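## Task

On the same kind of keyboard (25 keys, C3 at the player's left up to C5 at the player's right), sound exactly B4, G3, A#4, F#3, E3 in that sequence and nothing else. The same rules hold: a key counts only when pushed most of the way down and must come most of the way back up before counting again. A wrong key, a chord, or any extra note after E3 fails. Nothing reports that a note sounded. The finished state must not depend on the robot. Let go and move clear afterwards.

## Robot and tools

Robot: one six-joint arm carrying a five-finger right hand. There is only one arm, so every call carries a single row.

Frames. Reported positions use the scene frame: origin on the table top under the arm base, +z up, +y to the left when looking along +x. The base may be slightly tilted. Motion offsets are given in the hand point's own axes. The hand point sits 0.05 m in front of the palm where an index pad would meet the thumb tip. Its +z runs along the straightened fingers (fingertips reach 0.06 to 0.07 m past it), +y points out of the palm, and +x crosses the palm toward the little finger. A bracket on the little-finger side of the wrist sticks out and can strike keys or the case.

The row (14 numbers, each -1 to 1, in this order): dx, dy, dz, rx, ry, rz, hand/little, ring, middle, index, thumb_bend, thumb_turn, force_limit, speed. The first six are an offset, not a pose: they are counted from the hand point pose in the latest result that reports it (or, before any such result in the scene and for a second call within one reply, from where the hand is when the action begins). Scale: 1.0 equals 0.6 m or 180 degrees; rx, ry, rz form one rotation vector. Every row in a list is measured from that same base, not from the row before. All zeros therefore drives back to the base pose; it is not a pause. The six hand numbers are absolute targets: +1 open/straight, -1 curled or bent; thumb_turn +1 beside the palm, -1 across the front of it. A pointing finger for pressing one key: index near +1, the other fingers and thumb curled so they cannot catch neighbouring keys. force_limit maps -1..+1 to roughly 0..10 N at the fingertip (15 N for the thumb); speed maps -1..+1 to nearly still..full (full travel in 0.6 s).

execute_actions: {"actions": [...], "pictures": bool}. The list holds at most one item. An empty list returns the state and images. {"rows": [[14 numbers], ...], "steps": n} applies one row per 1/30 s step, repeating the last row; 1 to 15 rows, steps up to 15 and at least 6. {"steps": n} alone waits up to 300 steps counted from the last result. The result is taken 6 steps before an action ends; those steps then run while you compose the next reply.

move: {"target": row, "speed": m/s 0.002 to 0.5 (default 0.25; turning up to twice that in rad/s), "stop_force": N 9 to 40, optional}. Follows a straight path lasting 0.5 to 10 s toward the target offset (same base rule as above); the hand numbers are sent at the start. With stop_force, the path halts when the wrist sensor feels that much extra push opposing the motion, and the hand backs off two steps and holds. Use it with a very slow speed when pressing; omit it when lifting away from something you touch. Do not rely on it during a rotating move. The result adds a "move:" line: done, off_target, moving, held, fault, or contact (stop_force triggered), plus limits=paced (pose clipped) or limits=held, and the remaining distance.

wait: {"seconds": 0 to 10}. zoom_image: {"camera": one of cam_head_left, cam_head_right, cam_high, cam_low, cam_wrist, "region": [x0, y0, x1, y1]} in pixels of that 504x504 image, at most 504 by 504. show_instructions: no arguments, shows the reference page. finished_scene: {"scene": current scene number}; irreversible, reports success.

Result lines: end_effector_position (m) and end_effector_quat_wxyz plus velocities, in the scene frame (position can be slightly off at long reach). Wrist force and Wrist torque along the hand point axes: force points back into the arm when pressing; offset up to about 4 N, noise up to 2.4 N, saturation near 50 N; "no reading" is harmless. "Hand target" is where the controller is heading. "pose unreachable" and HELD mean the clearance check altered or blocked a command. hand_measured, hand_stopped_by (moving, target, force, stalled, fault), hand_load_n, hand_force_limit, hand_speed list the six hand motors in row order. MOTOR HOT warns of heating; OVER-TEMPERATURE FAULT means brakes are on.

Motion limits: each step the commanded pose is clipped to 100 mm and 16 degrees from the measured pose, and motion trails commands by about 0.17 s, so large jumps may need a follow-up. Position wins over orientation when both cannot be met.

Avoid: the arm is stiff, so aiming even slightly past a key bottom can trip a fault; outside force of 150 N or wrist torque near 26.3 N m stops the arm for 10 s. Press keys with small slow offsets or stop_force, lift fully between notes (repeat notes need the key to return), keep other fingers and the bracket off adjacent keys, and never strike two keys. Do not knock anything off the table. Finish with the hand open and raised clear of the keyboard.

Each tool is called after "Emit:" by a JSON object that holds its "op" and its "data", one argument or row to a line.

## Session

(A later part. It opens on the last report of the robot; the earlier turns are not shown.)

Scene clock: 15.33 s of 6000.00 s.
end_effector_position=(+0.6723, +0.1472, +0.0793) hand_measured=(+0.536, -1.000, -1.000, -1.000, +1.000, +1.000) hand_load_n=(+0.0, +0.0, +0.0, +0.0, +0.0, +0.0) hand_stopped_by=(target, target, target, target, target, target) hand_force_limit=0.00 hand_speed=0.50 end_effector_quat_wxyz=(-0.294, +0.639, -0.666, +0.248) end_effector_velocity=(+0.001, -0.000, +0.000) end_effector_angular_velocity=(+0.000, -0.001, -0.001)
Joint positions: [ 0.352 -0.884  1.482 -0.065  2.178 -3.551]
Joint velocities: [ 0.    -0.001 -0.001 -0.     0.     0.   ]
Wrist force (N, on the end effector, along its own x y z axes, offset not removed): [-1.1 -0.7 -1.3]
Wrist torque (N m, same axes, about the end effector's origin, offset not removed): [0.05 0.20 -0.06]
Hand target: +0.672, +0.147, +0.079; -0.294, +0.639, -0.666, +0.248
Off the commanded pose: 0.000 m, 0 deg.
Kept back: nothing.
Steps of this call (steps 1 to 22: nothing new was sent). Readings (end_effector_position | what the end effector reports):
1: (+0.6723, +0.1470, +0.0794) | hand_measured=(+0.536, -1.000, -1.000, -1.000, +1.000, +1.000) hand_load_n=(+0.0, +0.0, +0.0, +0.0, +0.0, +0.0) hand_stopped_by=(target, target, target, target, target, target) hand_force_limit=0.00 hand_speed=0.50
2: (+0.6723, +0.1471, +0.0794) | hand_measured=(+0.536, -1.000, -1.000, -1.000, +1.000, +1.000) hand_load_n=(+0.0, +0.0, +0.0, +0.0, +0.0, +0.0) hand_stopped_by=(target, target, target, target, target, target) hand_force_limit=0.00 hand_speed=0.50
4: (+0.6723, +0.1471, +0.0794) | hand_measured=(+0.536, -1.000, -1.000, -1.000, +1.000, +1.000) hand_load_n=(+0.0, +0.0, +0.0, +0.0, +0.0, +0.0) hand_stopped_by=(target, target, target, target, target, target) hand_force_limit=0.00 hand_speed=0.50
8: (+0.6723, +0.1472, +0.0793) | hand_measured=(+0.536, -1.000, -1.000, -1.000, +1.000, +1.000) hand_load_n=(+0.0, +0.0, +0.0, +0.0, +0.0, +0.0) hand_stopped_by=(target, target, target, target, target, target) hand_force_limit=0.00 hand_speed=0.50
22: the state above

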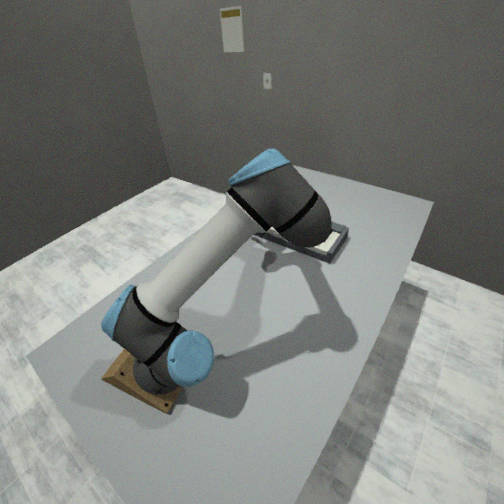

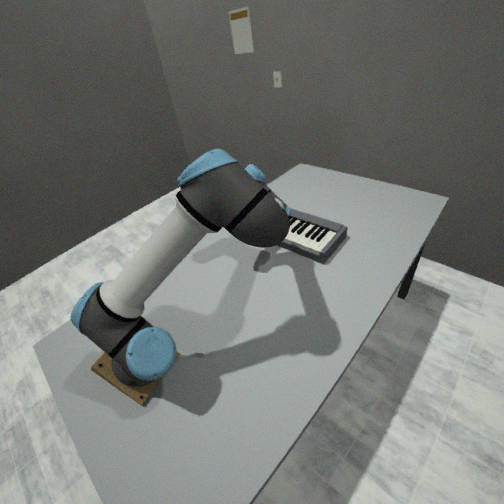

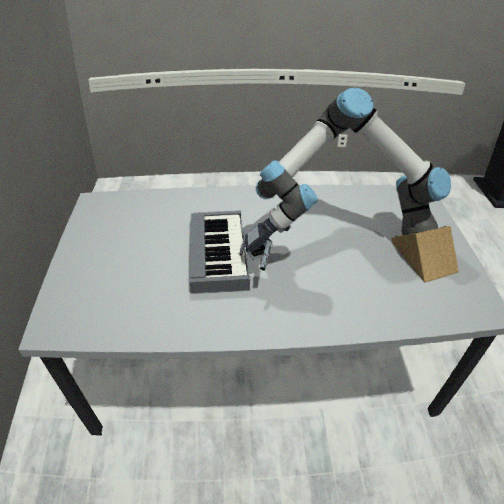

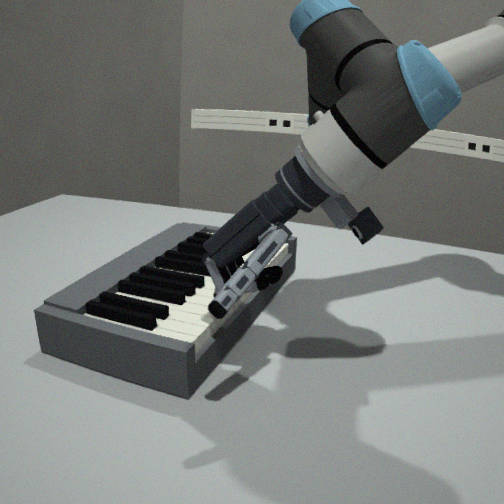

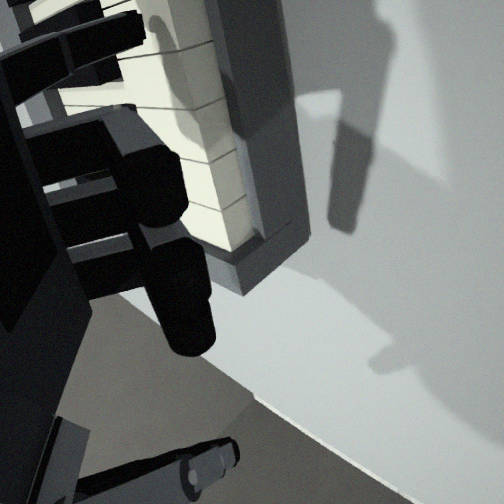

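Emit:
{"op": "move", "data": {
  "target": [0.0019,0.0184,0.0183,0,0,0,0.536,-1,-1,-1,1,1,0,0.5],
  "speed": 0.02,
  "stop_force": 9
}}

Emit:
{"op": "zoom_image", "data": {
  "camera": "cam_wrist",
  "region": [40,0,260,200]
}}

Scene clock: 16.73 s of 6000.00 s.
end_effector_position=(+0.6723, +0.1472, +0.0640) hand_measured=(+0.536, -1.000, -1.000, -1.000, +1.000, +1.000) hand_load_n=(-0.5, +0.0, +0.0, +0.0, +0.0, +0.0) hand_stopped_by=(target, target, target, target, target, target) hand_force_limit=0.00 hand_speed=0.50 end_effector_quat_wxyz=(-0.294, +0.639, -0.666, +0.248) end_effector_velocity=(+0.000, -0.001, -0.003) end_effector_angular_velocity=(-0.000, -0.000, -0.002)
Joint positions: [ 0.332 -0.875  1.499 -0.098  2.161 -3.563]
Joint velocities: [-0.004  0.002  0.002 -0.007 -0.003 -0.002]
Wrist force (N, on the end effector, along its own x y z axes, offset not removed): [-1.7 1.0 -1.6]
Wrist torque (N m, same axes, about the end effector's origin, offset not removed): [0.27 0.36 -0.13]
Hand target: +0.672, +0.147, +0.064; -0.294, +0.639, -0.666, +0.248
Off the commanded pose: 0.000 m, 0 deg.
Kept back: nothing.
move: done

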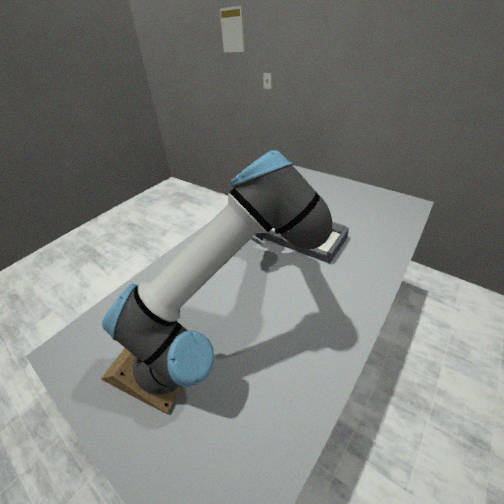

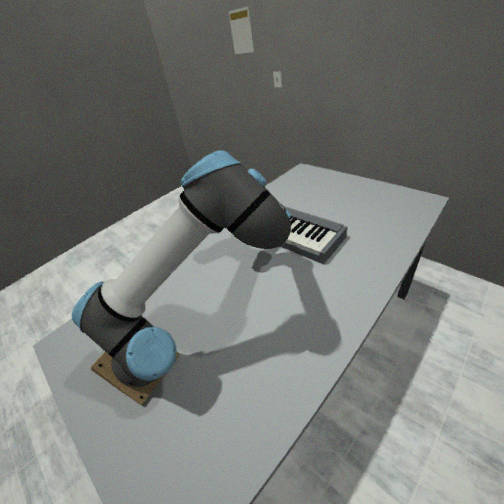

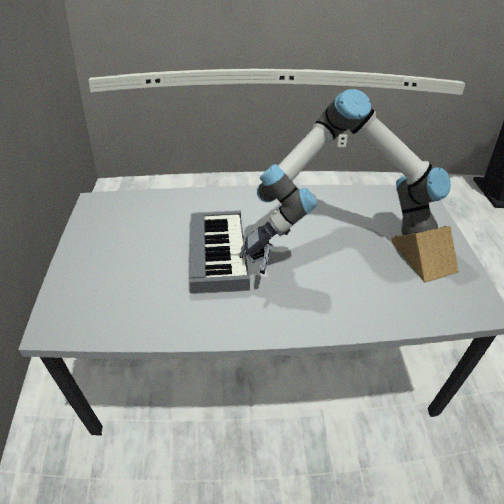

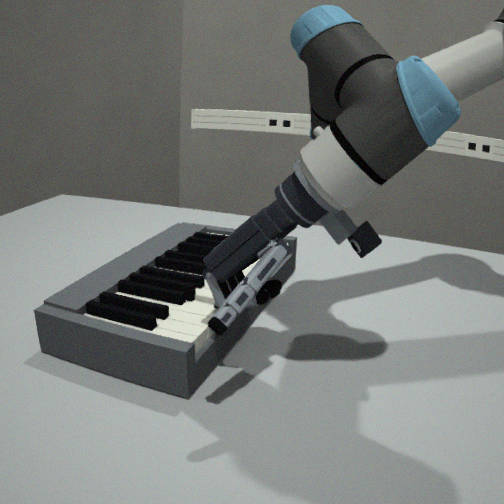

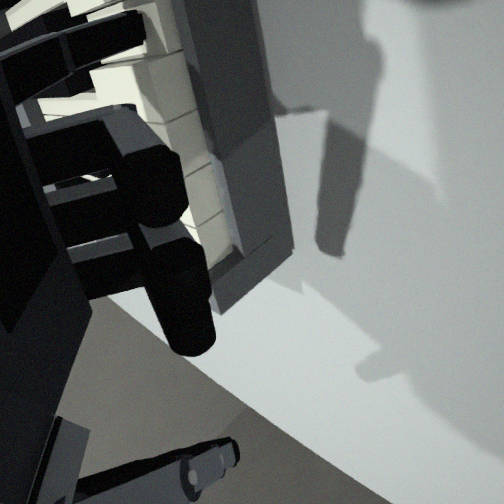

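Region (40, 0, 260, 200) of cam_wrist's 504x504 image, scaled by 2.291, with more detail than that image has; it fills the top 458 rows of this view, and the rest is white.

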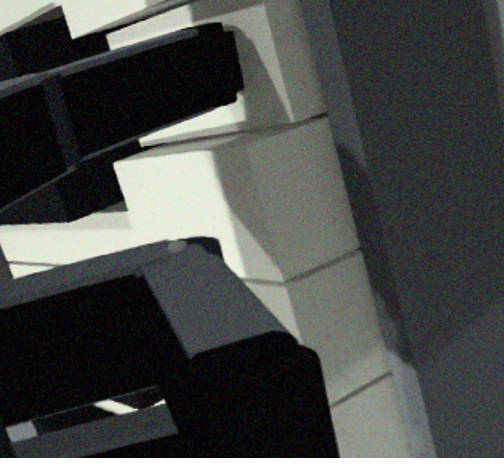

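Emit:
{"op": "move", "data": {
  "target": [0.0001,0.0012,0.0012,0,0,0,0.536,-1,-1,-1,1,1,0,0.5],
  "speed": 0.005,
  "stop_force": 9
}}

Emit:
{"op": "zoom_image", "data": {
  "camera": "cam_wrist",
  "region": [40,0,260,200]
}}

Scene clock: 17.67 s of 6000.00 s.
end_effector_position=(+0.6723, +0.1472, +0.0631) hand_measured=(+0.536, -1.000, -1.000, -1.000, +1.000, +1.000) hand_load_n=(-0.5, +0.0, +0.0, +0.0, +0.0, +0.0) hand_stopped_by=(target, target, target, target, target, target) hand_force_limit=0.00 hand_speed=0.50 end_effector_quat_wxyz=(-0.294, +0.639, -0.666, +0.248) end_effector_velocity=(+0.001, -0.000, -0.000) end_effector_angular_velocity=(+0.000, -0.001, -0.001)
Joint positions: [ 0.331 -0.874  1.5   -0.1    2.16  -3.564]
Joint velocities: [-0.001  0.001 -0.    -0.002 -0.    -0.   ]
Wrist force (N, on the end effector, along its own x y z axes, offset not removed): [-1.7 -4.7 -11.1]
Wrist torque (N m, same axes, about the end effector's origin, offset not removed): [0.68 0.89 -0.41]
Hand target: +0.672, +0.147, +0.063; -0.294, +0.639, -0.666, +0.248
Off the commanded pose: 0.000 m, 0 deg.
Kept back: nothing.
move: done

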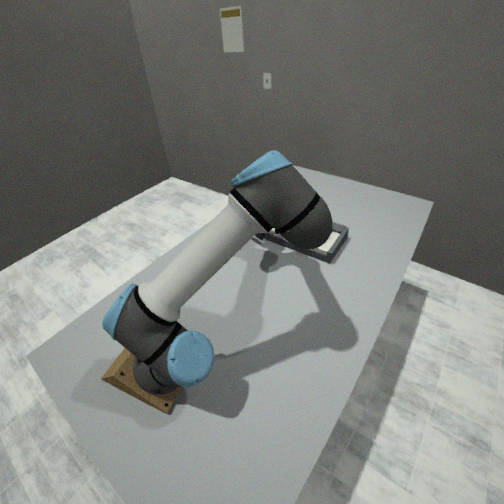

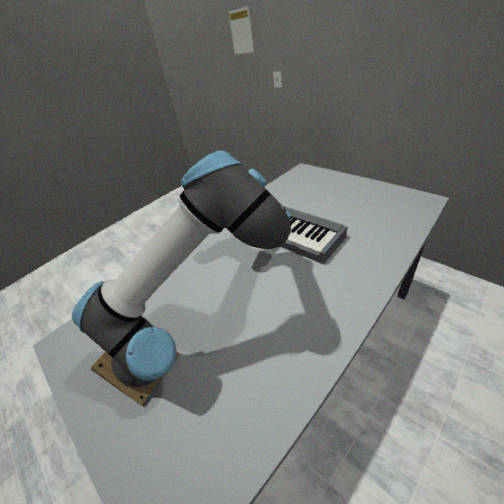

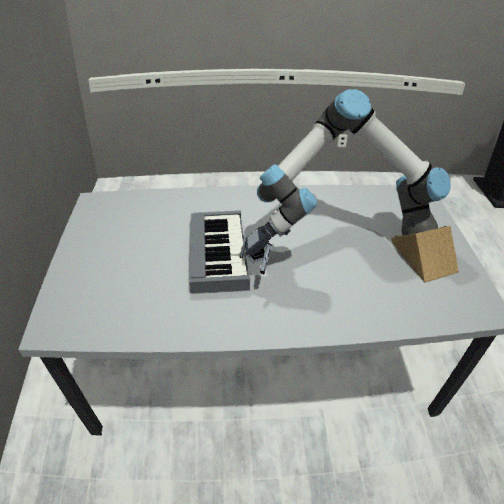

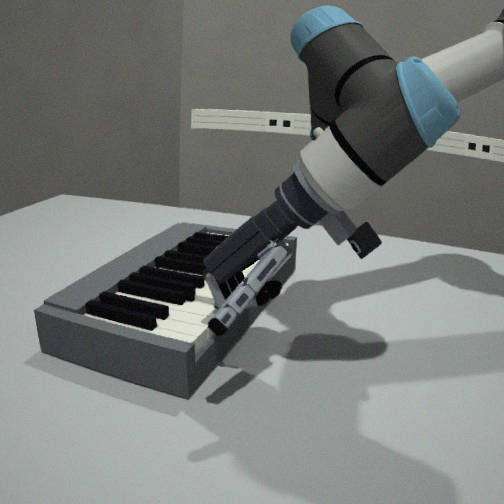

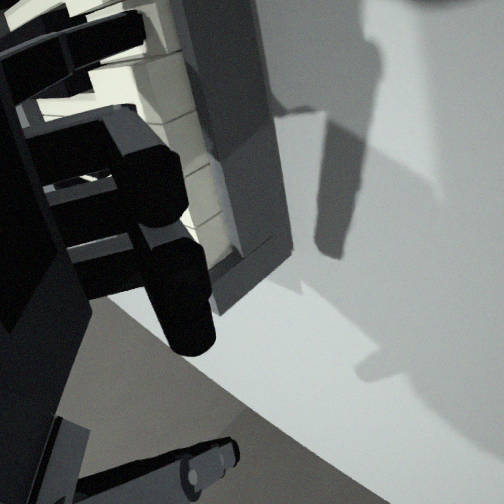

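Region (40, 0, 260, 200) of cam_wrist's 504x504 image, scaled by 2.291, with more detail than that image has; it fills the top 458 rows of this view, and the rest is white.

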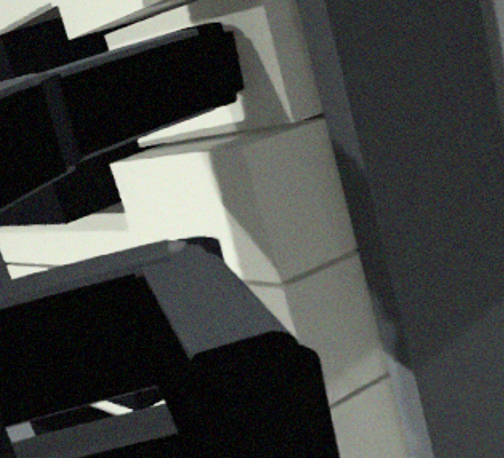

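Emit:
{"op": "move", "data": {
  "target": [-0.003,-0.0295,-0.0293,0,0,0,0.536,-1,-1,-1,1,1,0,0.5],
  "speed": 0.08
}}

Scene clock: 18.80 s of 6000.00 s.
end_effector_position=(+0.6723, +0.1472, +0.0878) hand_measured=(+0.536, -1.000, -1.000, -1.000, +1.000, +1.000) hand_load_n=(+0.0, +0.0, +0.0, +0.0, +0.0, +0.0) hand_stopped_by=(target, target, target, target, target, target) hand_force_limit=0.00 hand_speed=0.50 end_effector_quat_wxyz=(-0.294, +0.639, -0.666, +0.248) end_effector_velocity=(-0.000, +0.000, +0.002) end_effector_angular_velocity=(+0.000, +0.001, +0.002)
Joint positions: [ 0.362 -0.888  1.472 -0.047  2.187 -3.544]
Joint velocities: [ 0.003 -0.001 -0.003  0.007  0.002  0.002]
Wrist force (N, on the end effector, along its own x y z axes, offset not removed): [0.3 1.1 -0.8]
Wrist torque (N m, same axes, about the end effector's origin, offset not removed): [0.25 -0.16 0.15]
Hand target: +0.672, +0.147, +0.088; -0.294, +0.639, -0.666, +0.248
Off the commanded pose: 0.000 m, 0 deg.
Kept back: nothing.
move: done

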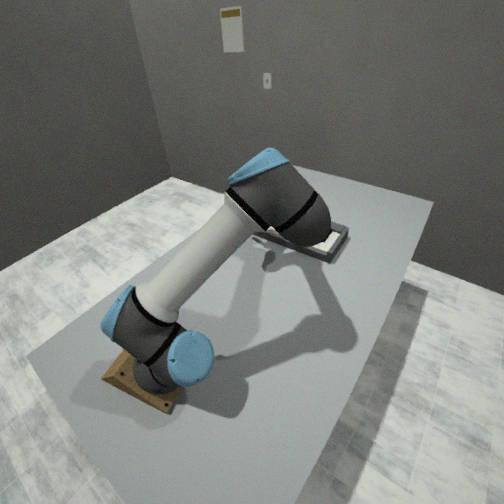

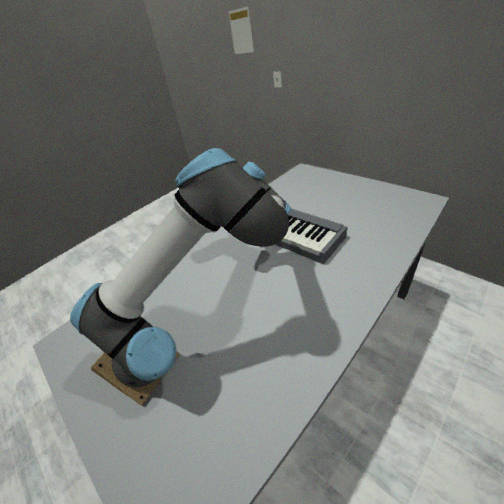

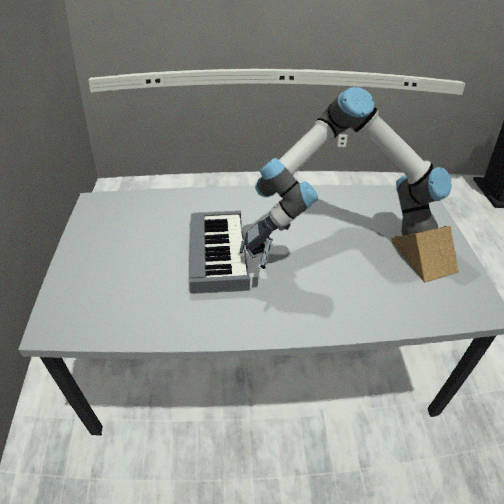

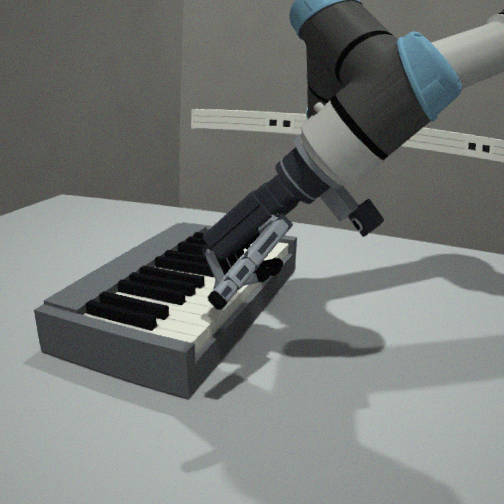

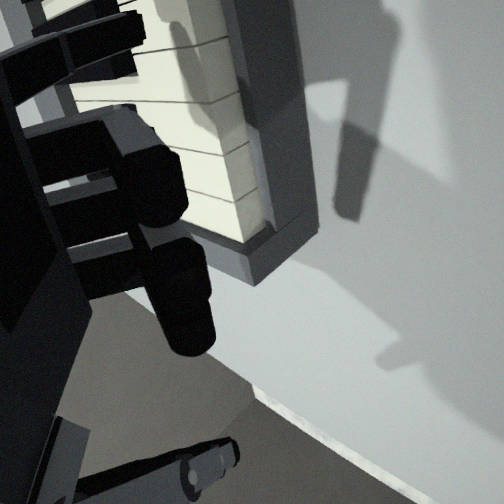

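Emit:
{"op": "move", "data": {
  "target": [0.3294,-0.0947,0.0464,0,0,0,0.536,-1,-1,-1,1,1,0,0.5],
  "speed": 0.13
}}

Emit:
{"op": "zoom_image", "data": {
  "camera": "cam_wrist",
  "region": [60,0,320,220]
}}

Scene clock: 21.20 s of 6000.00 s.
end_effector_position=(+0.7301, -0.0519, +0.0934) hand_measured=(+0.536, -1.000, -1.000, -1.000, +1.000, +1.000) hand_load_n=(+0.0, +0.0, +0.0, +0.0, +0.0, +0.0) hand_stopped_by=(target, target, target, target, target, target) hand_force_limit=0.00 hand_speed=0.50 end_effector_quat_wxyz=(-0.294, +0.639, -0.666, +0.249) end_effector_velocity=(+0.000, -0.002, +0.000) end_effector_angular_velocity=(+0.000, +0.001, +0.002)
Joint positions: [ 0.095 -1.073  1.356  0.183  1.952 -3.691]
Joint velocities: [-0.003 -0.    -0.005  0.007 -0.003 -0.001]
Wrist force (N, on the end effector, along its own x y z axes, offset not removed): [-0.3 1.1 -1.7]
Wrist torque (N m, same axes, about the end effector's origin, offset not removed): [0.30 0.07 0.00]
Hand target: +0.730, -0.052, +0.093; -0.294, +0.639, -0.666, +0.248
Off the commanded pose: 0.000 m, 0 deg.
Kept back: nothing.
move: done

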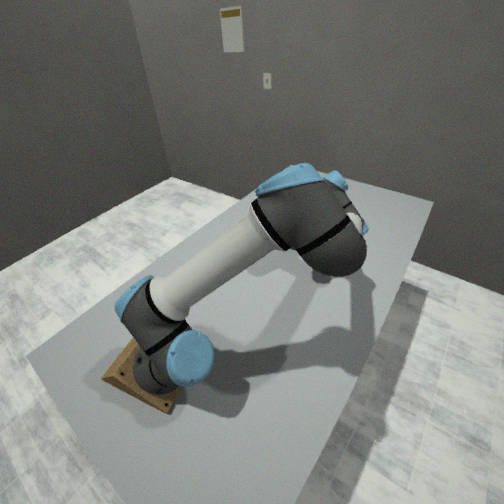

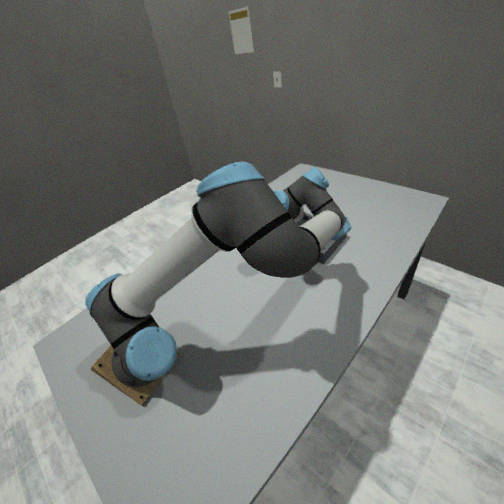

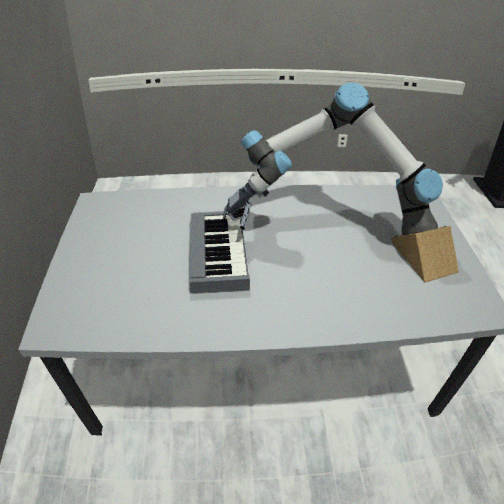

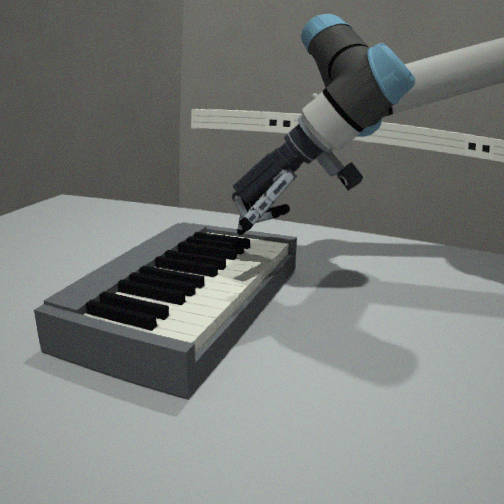

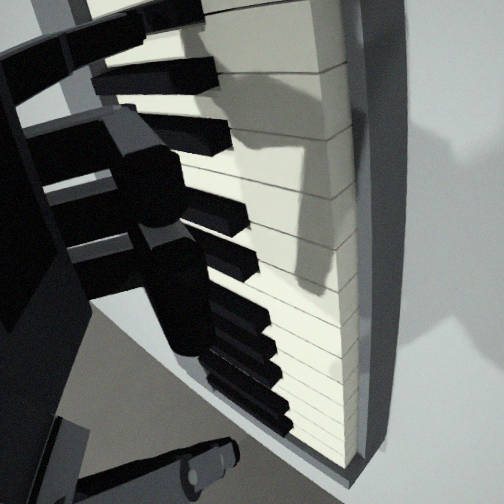

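Region (60, 0, 320, 220) of cam_wrist's 504x504 image, scaled by 1.938, with more detail than that image has; it fills the top 426 rows of this view, and the rest is white.

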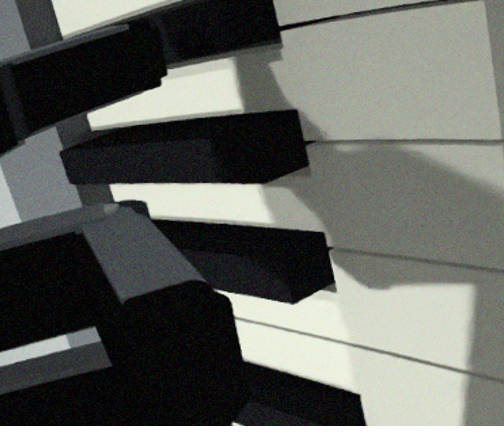

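Emit:
{"op": "move", "data": {
  "target": [0.0008,0.0075,0.0075,0,0,0,0.536,-1,-1,-1,1,1,0,0.5],
  "speed": 0.03
}}

Emit:
{"op": "zoom_image", "data": {
  "camera": "cam_wrist",
  "region": [90,0,230,110]
}}

Scene clock: 22.17 s of 6000.00 s.
end_effector_position=(+0.7301, -0.0519, +0.0873) hand_measured=(+0.536, -1.000, -1.000, -1.000, +1.000, +1.000) hand_load_n=(+0.0, +0.0, +0.0, +0.0, +0.0, +0.0) hand_stopped_by=(target, target, target, target, target, target) hand_force_limit=0.00 hand_speed=0.50 end_effector_quat_wxyz=(-0.294, +0.639, -0.666, +0.249) end_effector_velocity=(-0.001, +0.000, -0.003) end_effector_angular_velocity=(-0.001, +0.003, +0.001)
Joint positions: [ 0.087 -1.069  1.363  0.171  1.946 -3.695]
Joint velocities: [-0.003  0.002  0.003 -0.003 -0.001 -0.001]
Wrist force (N, on the end effector, along its own x y z axes, offset not removed): [-1.2 1.1 -0.8]
Wrist torque (N m, same axes, about the end effector's origin, offset not removed): [0.24 0.18 -0.04]
Hand target: +0.730, -0.052, +0.087; -0.294, +0.639, -0.666, +0.249
Off the commanded pose: 0.000 m, 0 deg.
Kept back: nothing.
move: done

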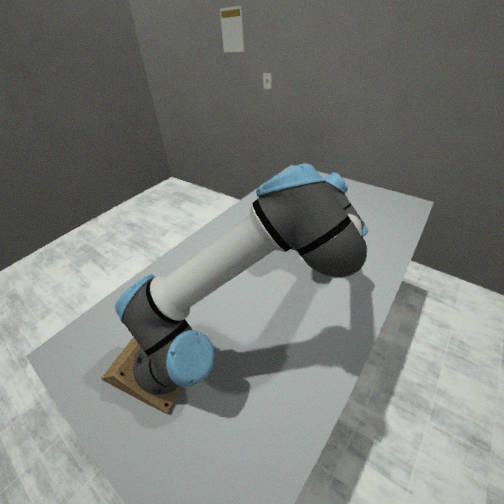

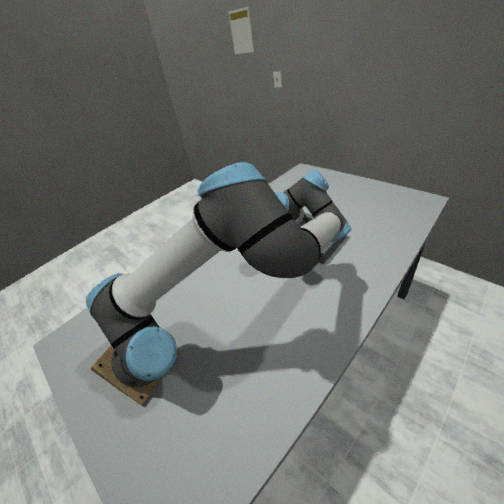

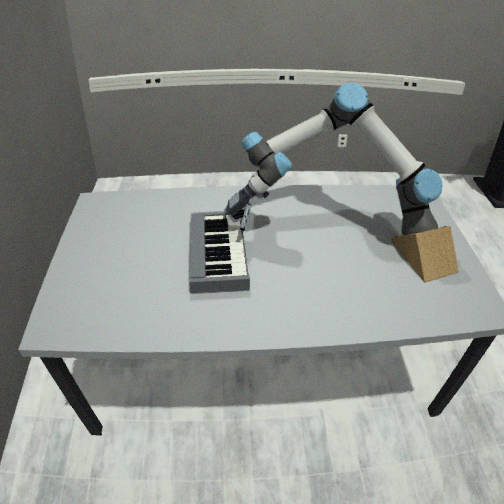

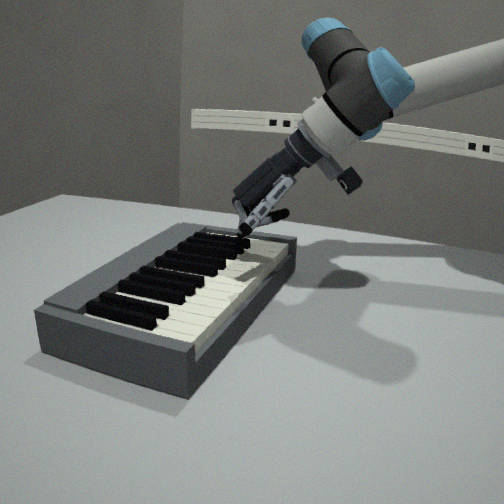

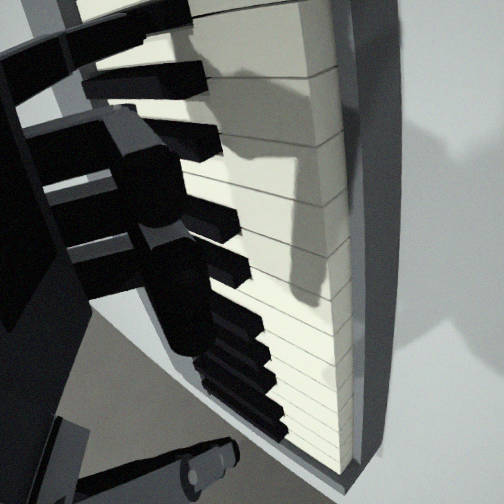

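Region (90, 0, 230, 110) of cam_wrist's 504x504 image, scaled by 3.600, with more detail than that image has; it fills the top 396 rows of this view, and the rest is white.

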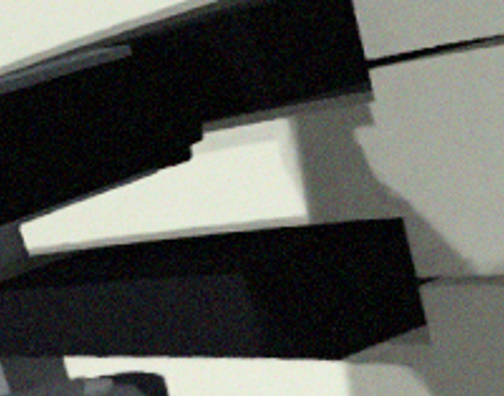

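Emit:
{"op": "move", "data": {
  "target": [0.0027,0.0100,0.0100,0,0,0,0.536,-1,-1,-1,1,1,0,0.5],
  "speed": 0.012,
  "stop_force": 9
}}

Emit:
{"op": "zoom_image", "data": {
  "camera": "cam_wrist",
  "region": [90,0,230,110]
}}

Scene clock: 23.60 s of 6000.00 s.
end_effector_position=(+0.7301, -0.0529, +0.0790) hand_measured=(+0.536, -1.000, -1.000, -1.000, +1.000, +1.000) hand_load_n=(-1.0, +0.0, +0.0, +0.0, +0.0, +0.0) hand_stopped_by=(target, target, target, target, target, target) hand_force_limit=0.00 hand_speed=0.50 end_effector_quat_wxyz=(-0.294, +0.639, -0.666, +0.249) end_effector_velocity=(+0.001, +0.000, -0.002) end_effector_angular_velocity=(-0.000, -0.003, -0.000)
Joint positions: [ 0.076 -1.066  1.371  0.157  1.935 -3.701]
Joint velocities: [-0.002  0.001  0.002 -0.006 -0.003 -0.002]
Wrist force (N, on the end effector, along its own x y z axes, offset not removed): [-2.8 -1.1 -3.9]
Wrist torque (N m, same axes, about the end effector's origin, offset not removed): [0.26 0.44 -0.24]
Hand target: +0.730, -0.053, +0.079; -0.294, +0.639, -0.666, +0.249
Off the commanded pose: 0.000 m, 0 deg.
Kept back: nothing.
move: done

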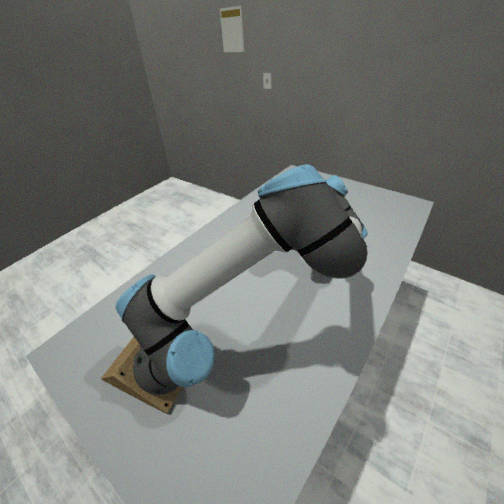

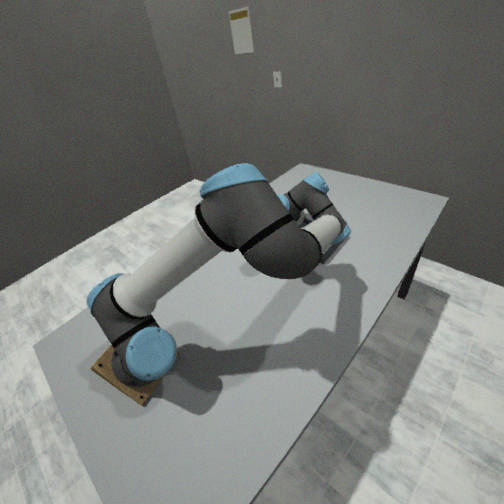

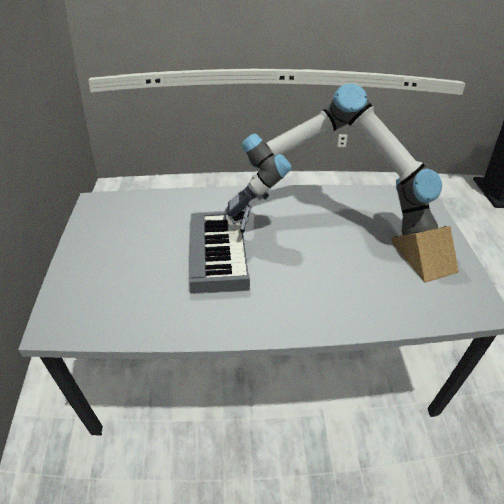

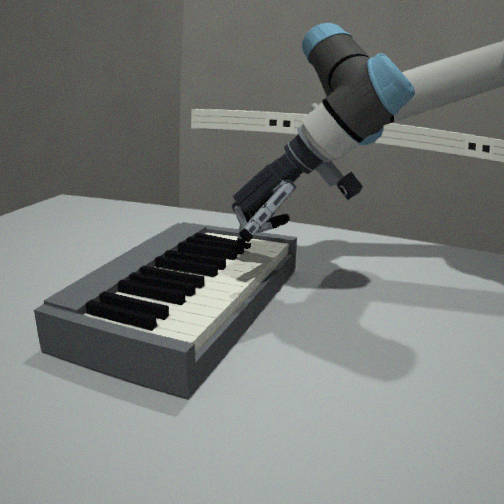

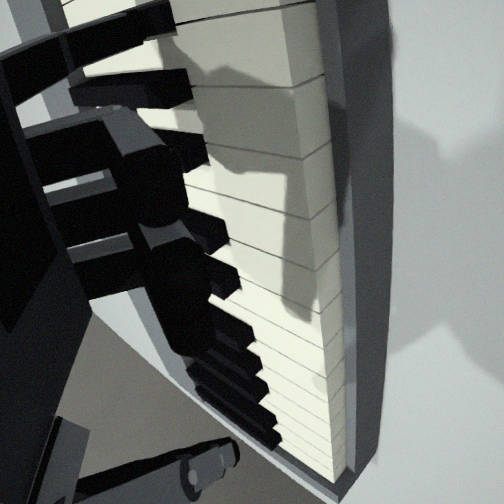

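Region (90, 0, 230, 110) of cam_wrist's 504x504 image, scaled by 3.600, with more detail than that image has; it fills the top 396 rows of this view, and the rest is white.

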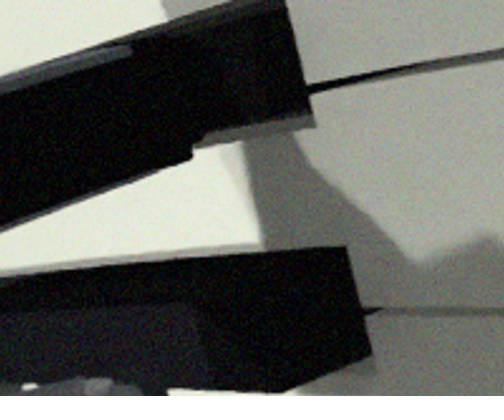

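Emit:
{"op": "move", "data": {
  "target": [0.0001,0.0008,0.0008,0,0,0,0.536,-1,-1,-1,1,1,0,0.5],
  "speed": 0.004,
  "stop_force": 9
}}

Scene clock: 24.53 s of 6000.00 s.
end_effector_position=(+0.7301, -0.0529, +0.0784) hand_measured=(+0.536, -1.000, -1.000, -1.000, +1.000, +1.000) hand_load_n=(-1.0, +0.0, +0.0, +0.0, +0.0, +0.0) hand_stopped_by=(target, target, target, target, target, target) hand_force_limit=0.00 hand_speed=0.50 end_effector_quat_wxyz=(-0.294, +0.639, -0.666, +0.249) end_effector_velocity=(+0.000, +0.000, -0.000) end_effector_angular_velocity=(-0.000, -0.001, -0.001)
Joint positions: [ 0.075 -1.066  1.372  0.156  1.935 -3.701]
Joint velocities: [ 0.     0.     0.    -0.002  0.001 -0.   ]
Wrist force (N, on the end effector, along its own x y z axes, offset not removed): [-2.4 -5.8 -12.6]
Wrist torque (N m, same axes, about the end effector's origin, offset not removed): [0.80 0.83 -0.53]
Hand target: +0.730, -0.053, +0.078; -0.294, +0.639, -0.666, +0.249
Off the commanded pose: 0.000 m, 0 deg.
Kept back: nothing.
move: done

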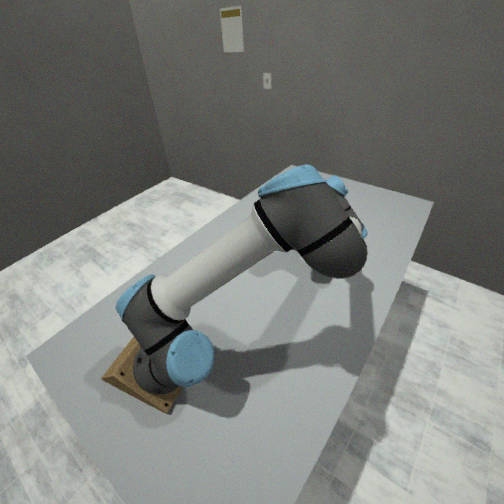

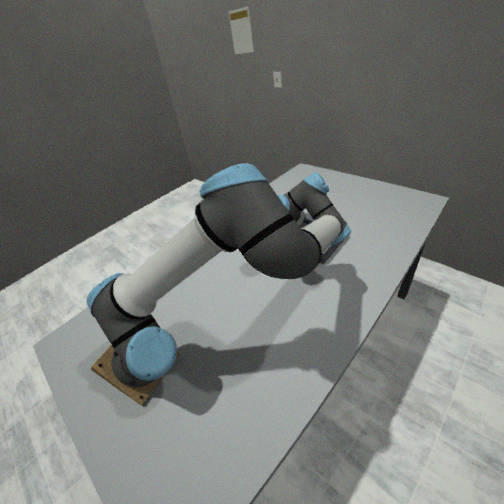

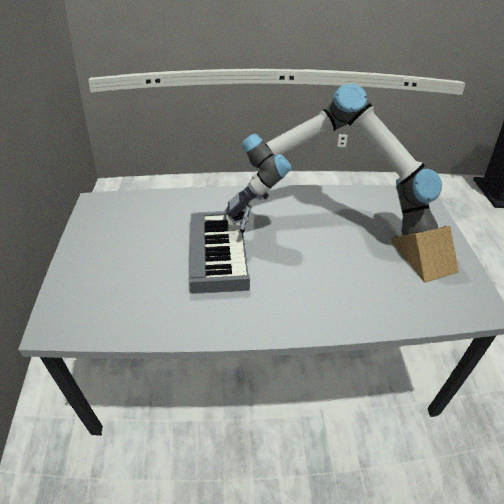

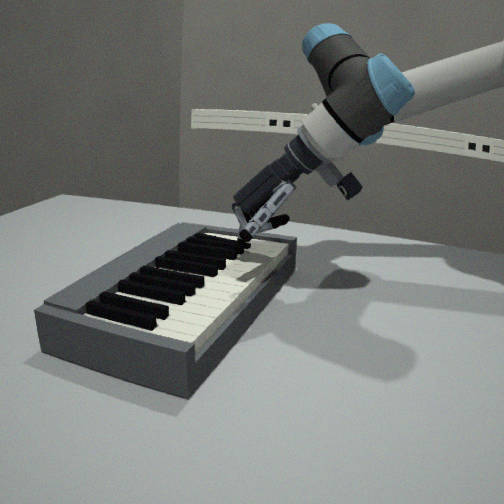

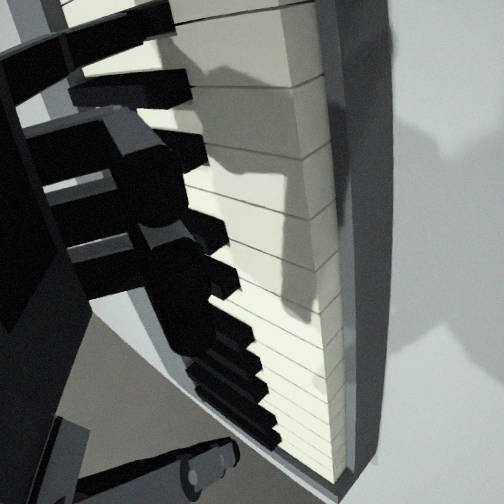

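Bottomed. Lift 16 mm.

Emit:
{"op": "move", "data": {
  "target": [-0.0019,-0.0189,-0.0188,0,0,0,0.536,-1,-1,-1,1,1,0,0.5],
  "speed": 0.06
}}

Scene clock: 25.60 s of 6000.00 s.
end_effector_position=(+0.7301, -0.0529, +0.0942) hand_measured=(+0.536, -1.000, -1.000, -1.000, +1.000, +1.000) hand_load_n=(+0.0, +0.0, +0.0, +0.0, +0.0, +0.0) hand_stopped_by=(target, target, target, target, target, target) hand_force_limit=0.00 hand_speed=0.50 end_effector_quat_wxyz=(-0.294, +0.639, -0.666, +0.249) end_effector_velocity=(-0.000, -0.000, +0.002) end_effector_angular_velocity=(+0.000, +0.001, +0.000)
Joint positions: [ 0.094 -1.074  1.355  0.185  1.952 -3.692]
Joint velocities: [ 0.002 -0.001 -0.003  0.006  0.002  0.001]
Wrist force (N, on the end effector, along its own x y z axes, offset not removed): [-0.1 2.6 -0.8]
Wrist torque (N m, same axes, about the end effector's origin, offset not removed): [0.51 -0.01 0.12]
Hand target: +0.730, -0.053, +0.094; -0.294, +0.639, -0.666, +0.249
Off the commanded pose: 0.000 m, 0 deg.
Kept back: nothing.
move: done

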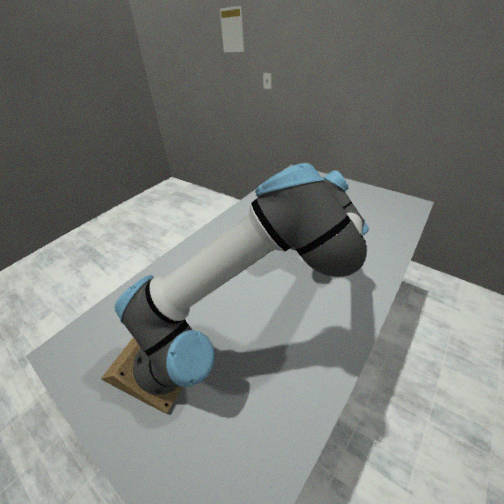

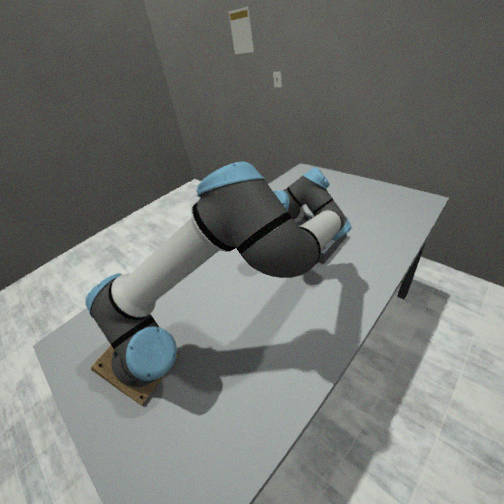

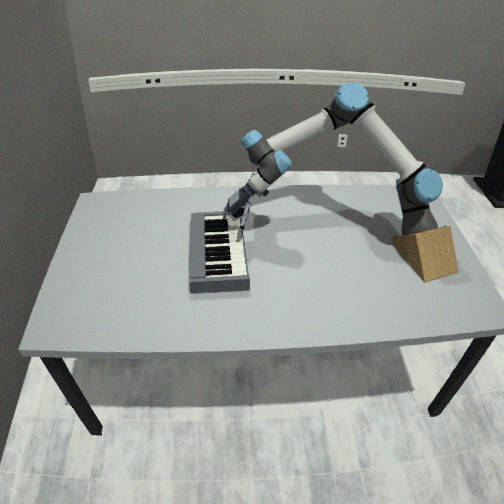

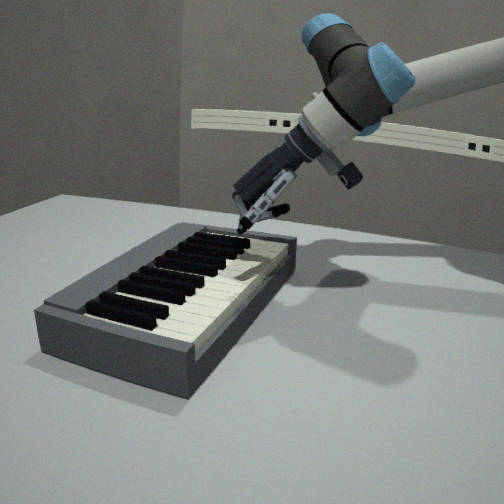

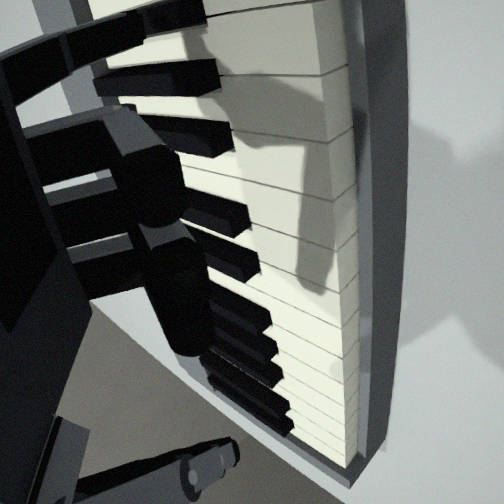

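Emit:
{"op": "move", "data": {
  "target": [-0.3594,0.0358,0.0100,0,0,0,0.536,-1,-1,-1,1,1,0,0.5],
  "speed": 0.13
}}

Emit:
{"op": "zoom_image", "data": {
  "camera": "cam_wrist",
  "region": [90,0,230,110]
}}

Scene clock: 28.17 s of 6000.00 s.
end_effector_position=(+0.7213, +0.1635, +0.0910) hand_measured=(+0.536, -1.000, -1.000, -1.000, +1.000, +1.000) hand_load_n=(+0.0, +0.0, +0.0, +0.0, +0.0, +0.0) hand_stopped_by=(target, target, target, target, target, target) hand_force_limit=0.00 hand_speed=0.50 end_effector_quat_wxyz=(-0.294, +0.639, -0.666, +0.248) end_effector_velocity=(+0.000, +0.002, -0.000) end_effector_angular_velocity=(-0.001, +0.001, -0.002)
Joint positions: [ 0.371 -0.779  1.27   0.048  2.194 -3.539]
Joint velocities: [ 0.003  0.005 -0.005  0.     0.005  0.002]
Wrist force (N, on the end effector, along its own x y z axes, offset not removed): [-1.3 1.8 -0.9]
Wrist torque (N m, same axes, about the end effector's origin, offset not removed): [0.34 0.20 -0.02]
Hand target: +0.721, +0.164, +0.091; -0.294, +0.639, -0.666, +0.248
Off the commanded pose: 0.000 m, 0 deg.
Kept back: nothing.
move: done

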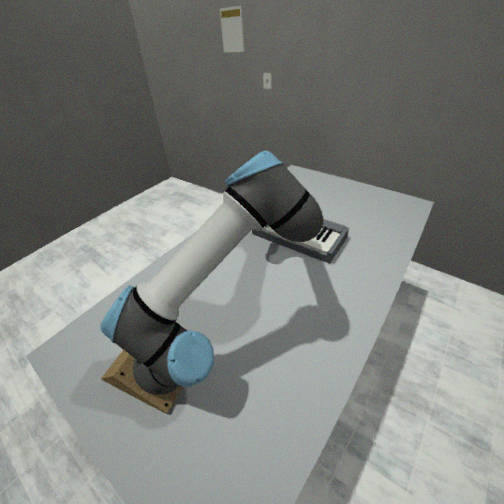

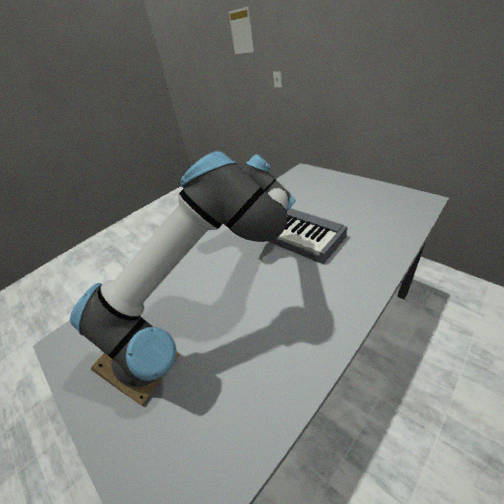

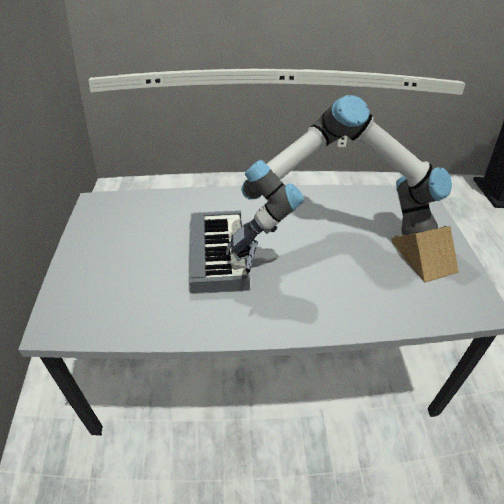

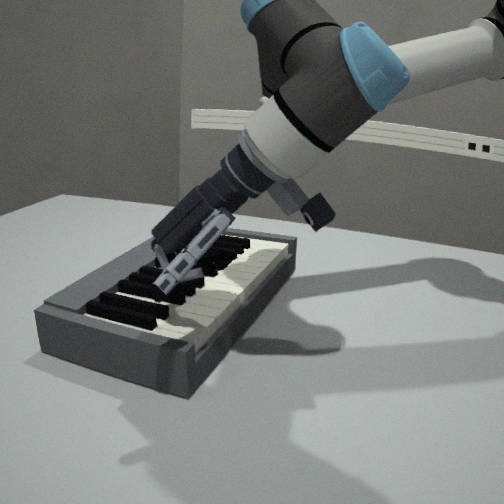

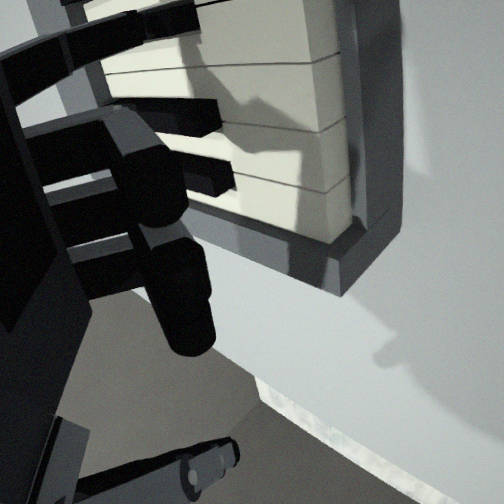

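Region (90, 0, 230, 110) of cam_wrist's 504x504 image, scaled by 3.600, with more detail than that image has; it fills the top 396 rows of this view, and the rest is white.

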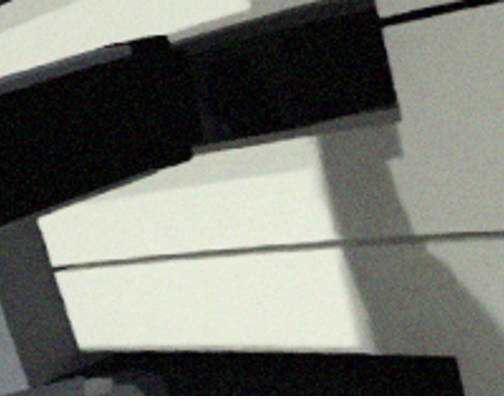

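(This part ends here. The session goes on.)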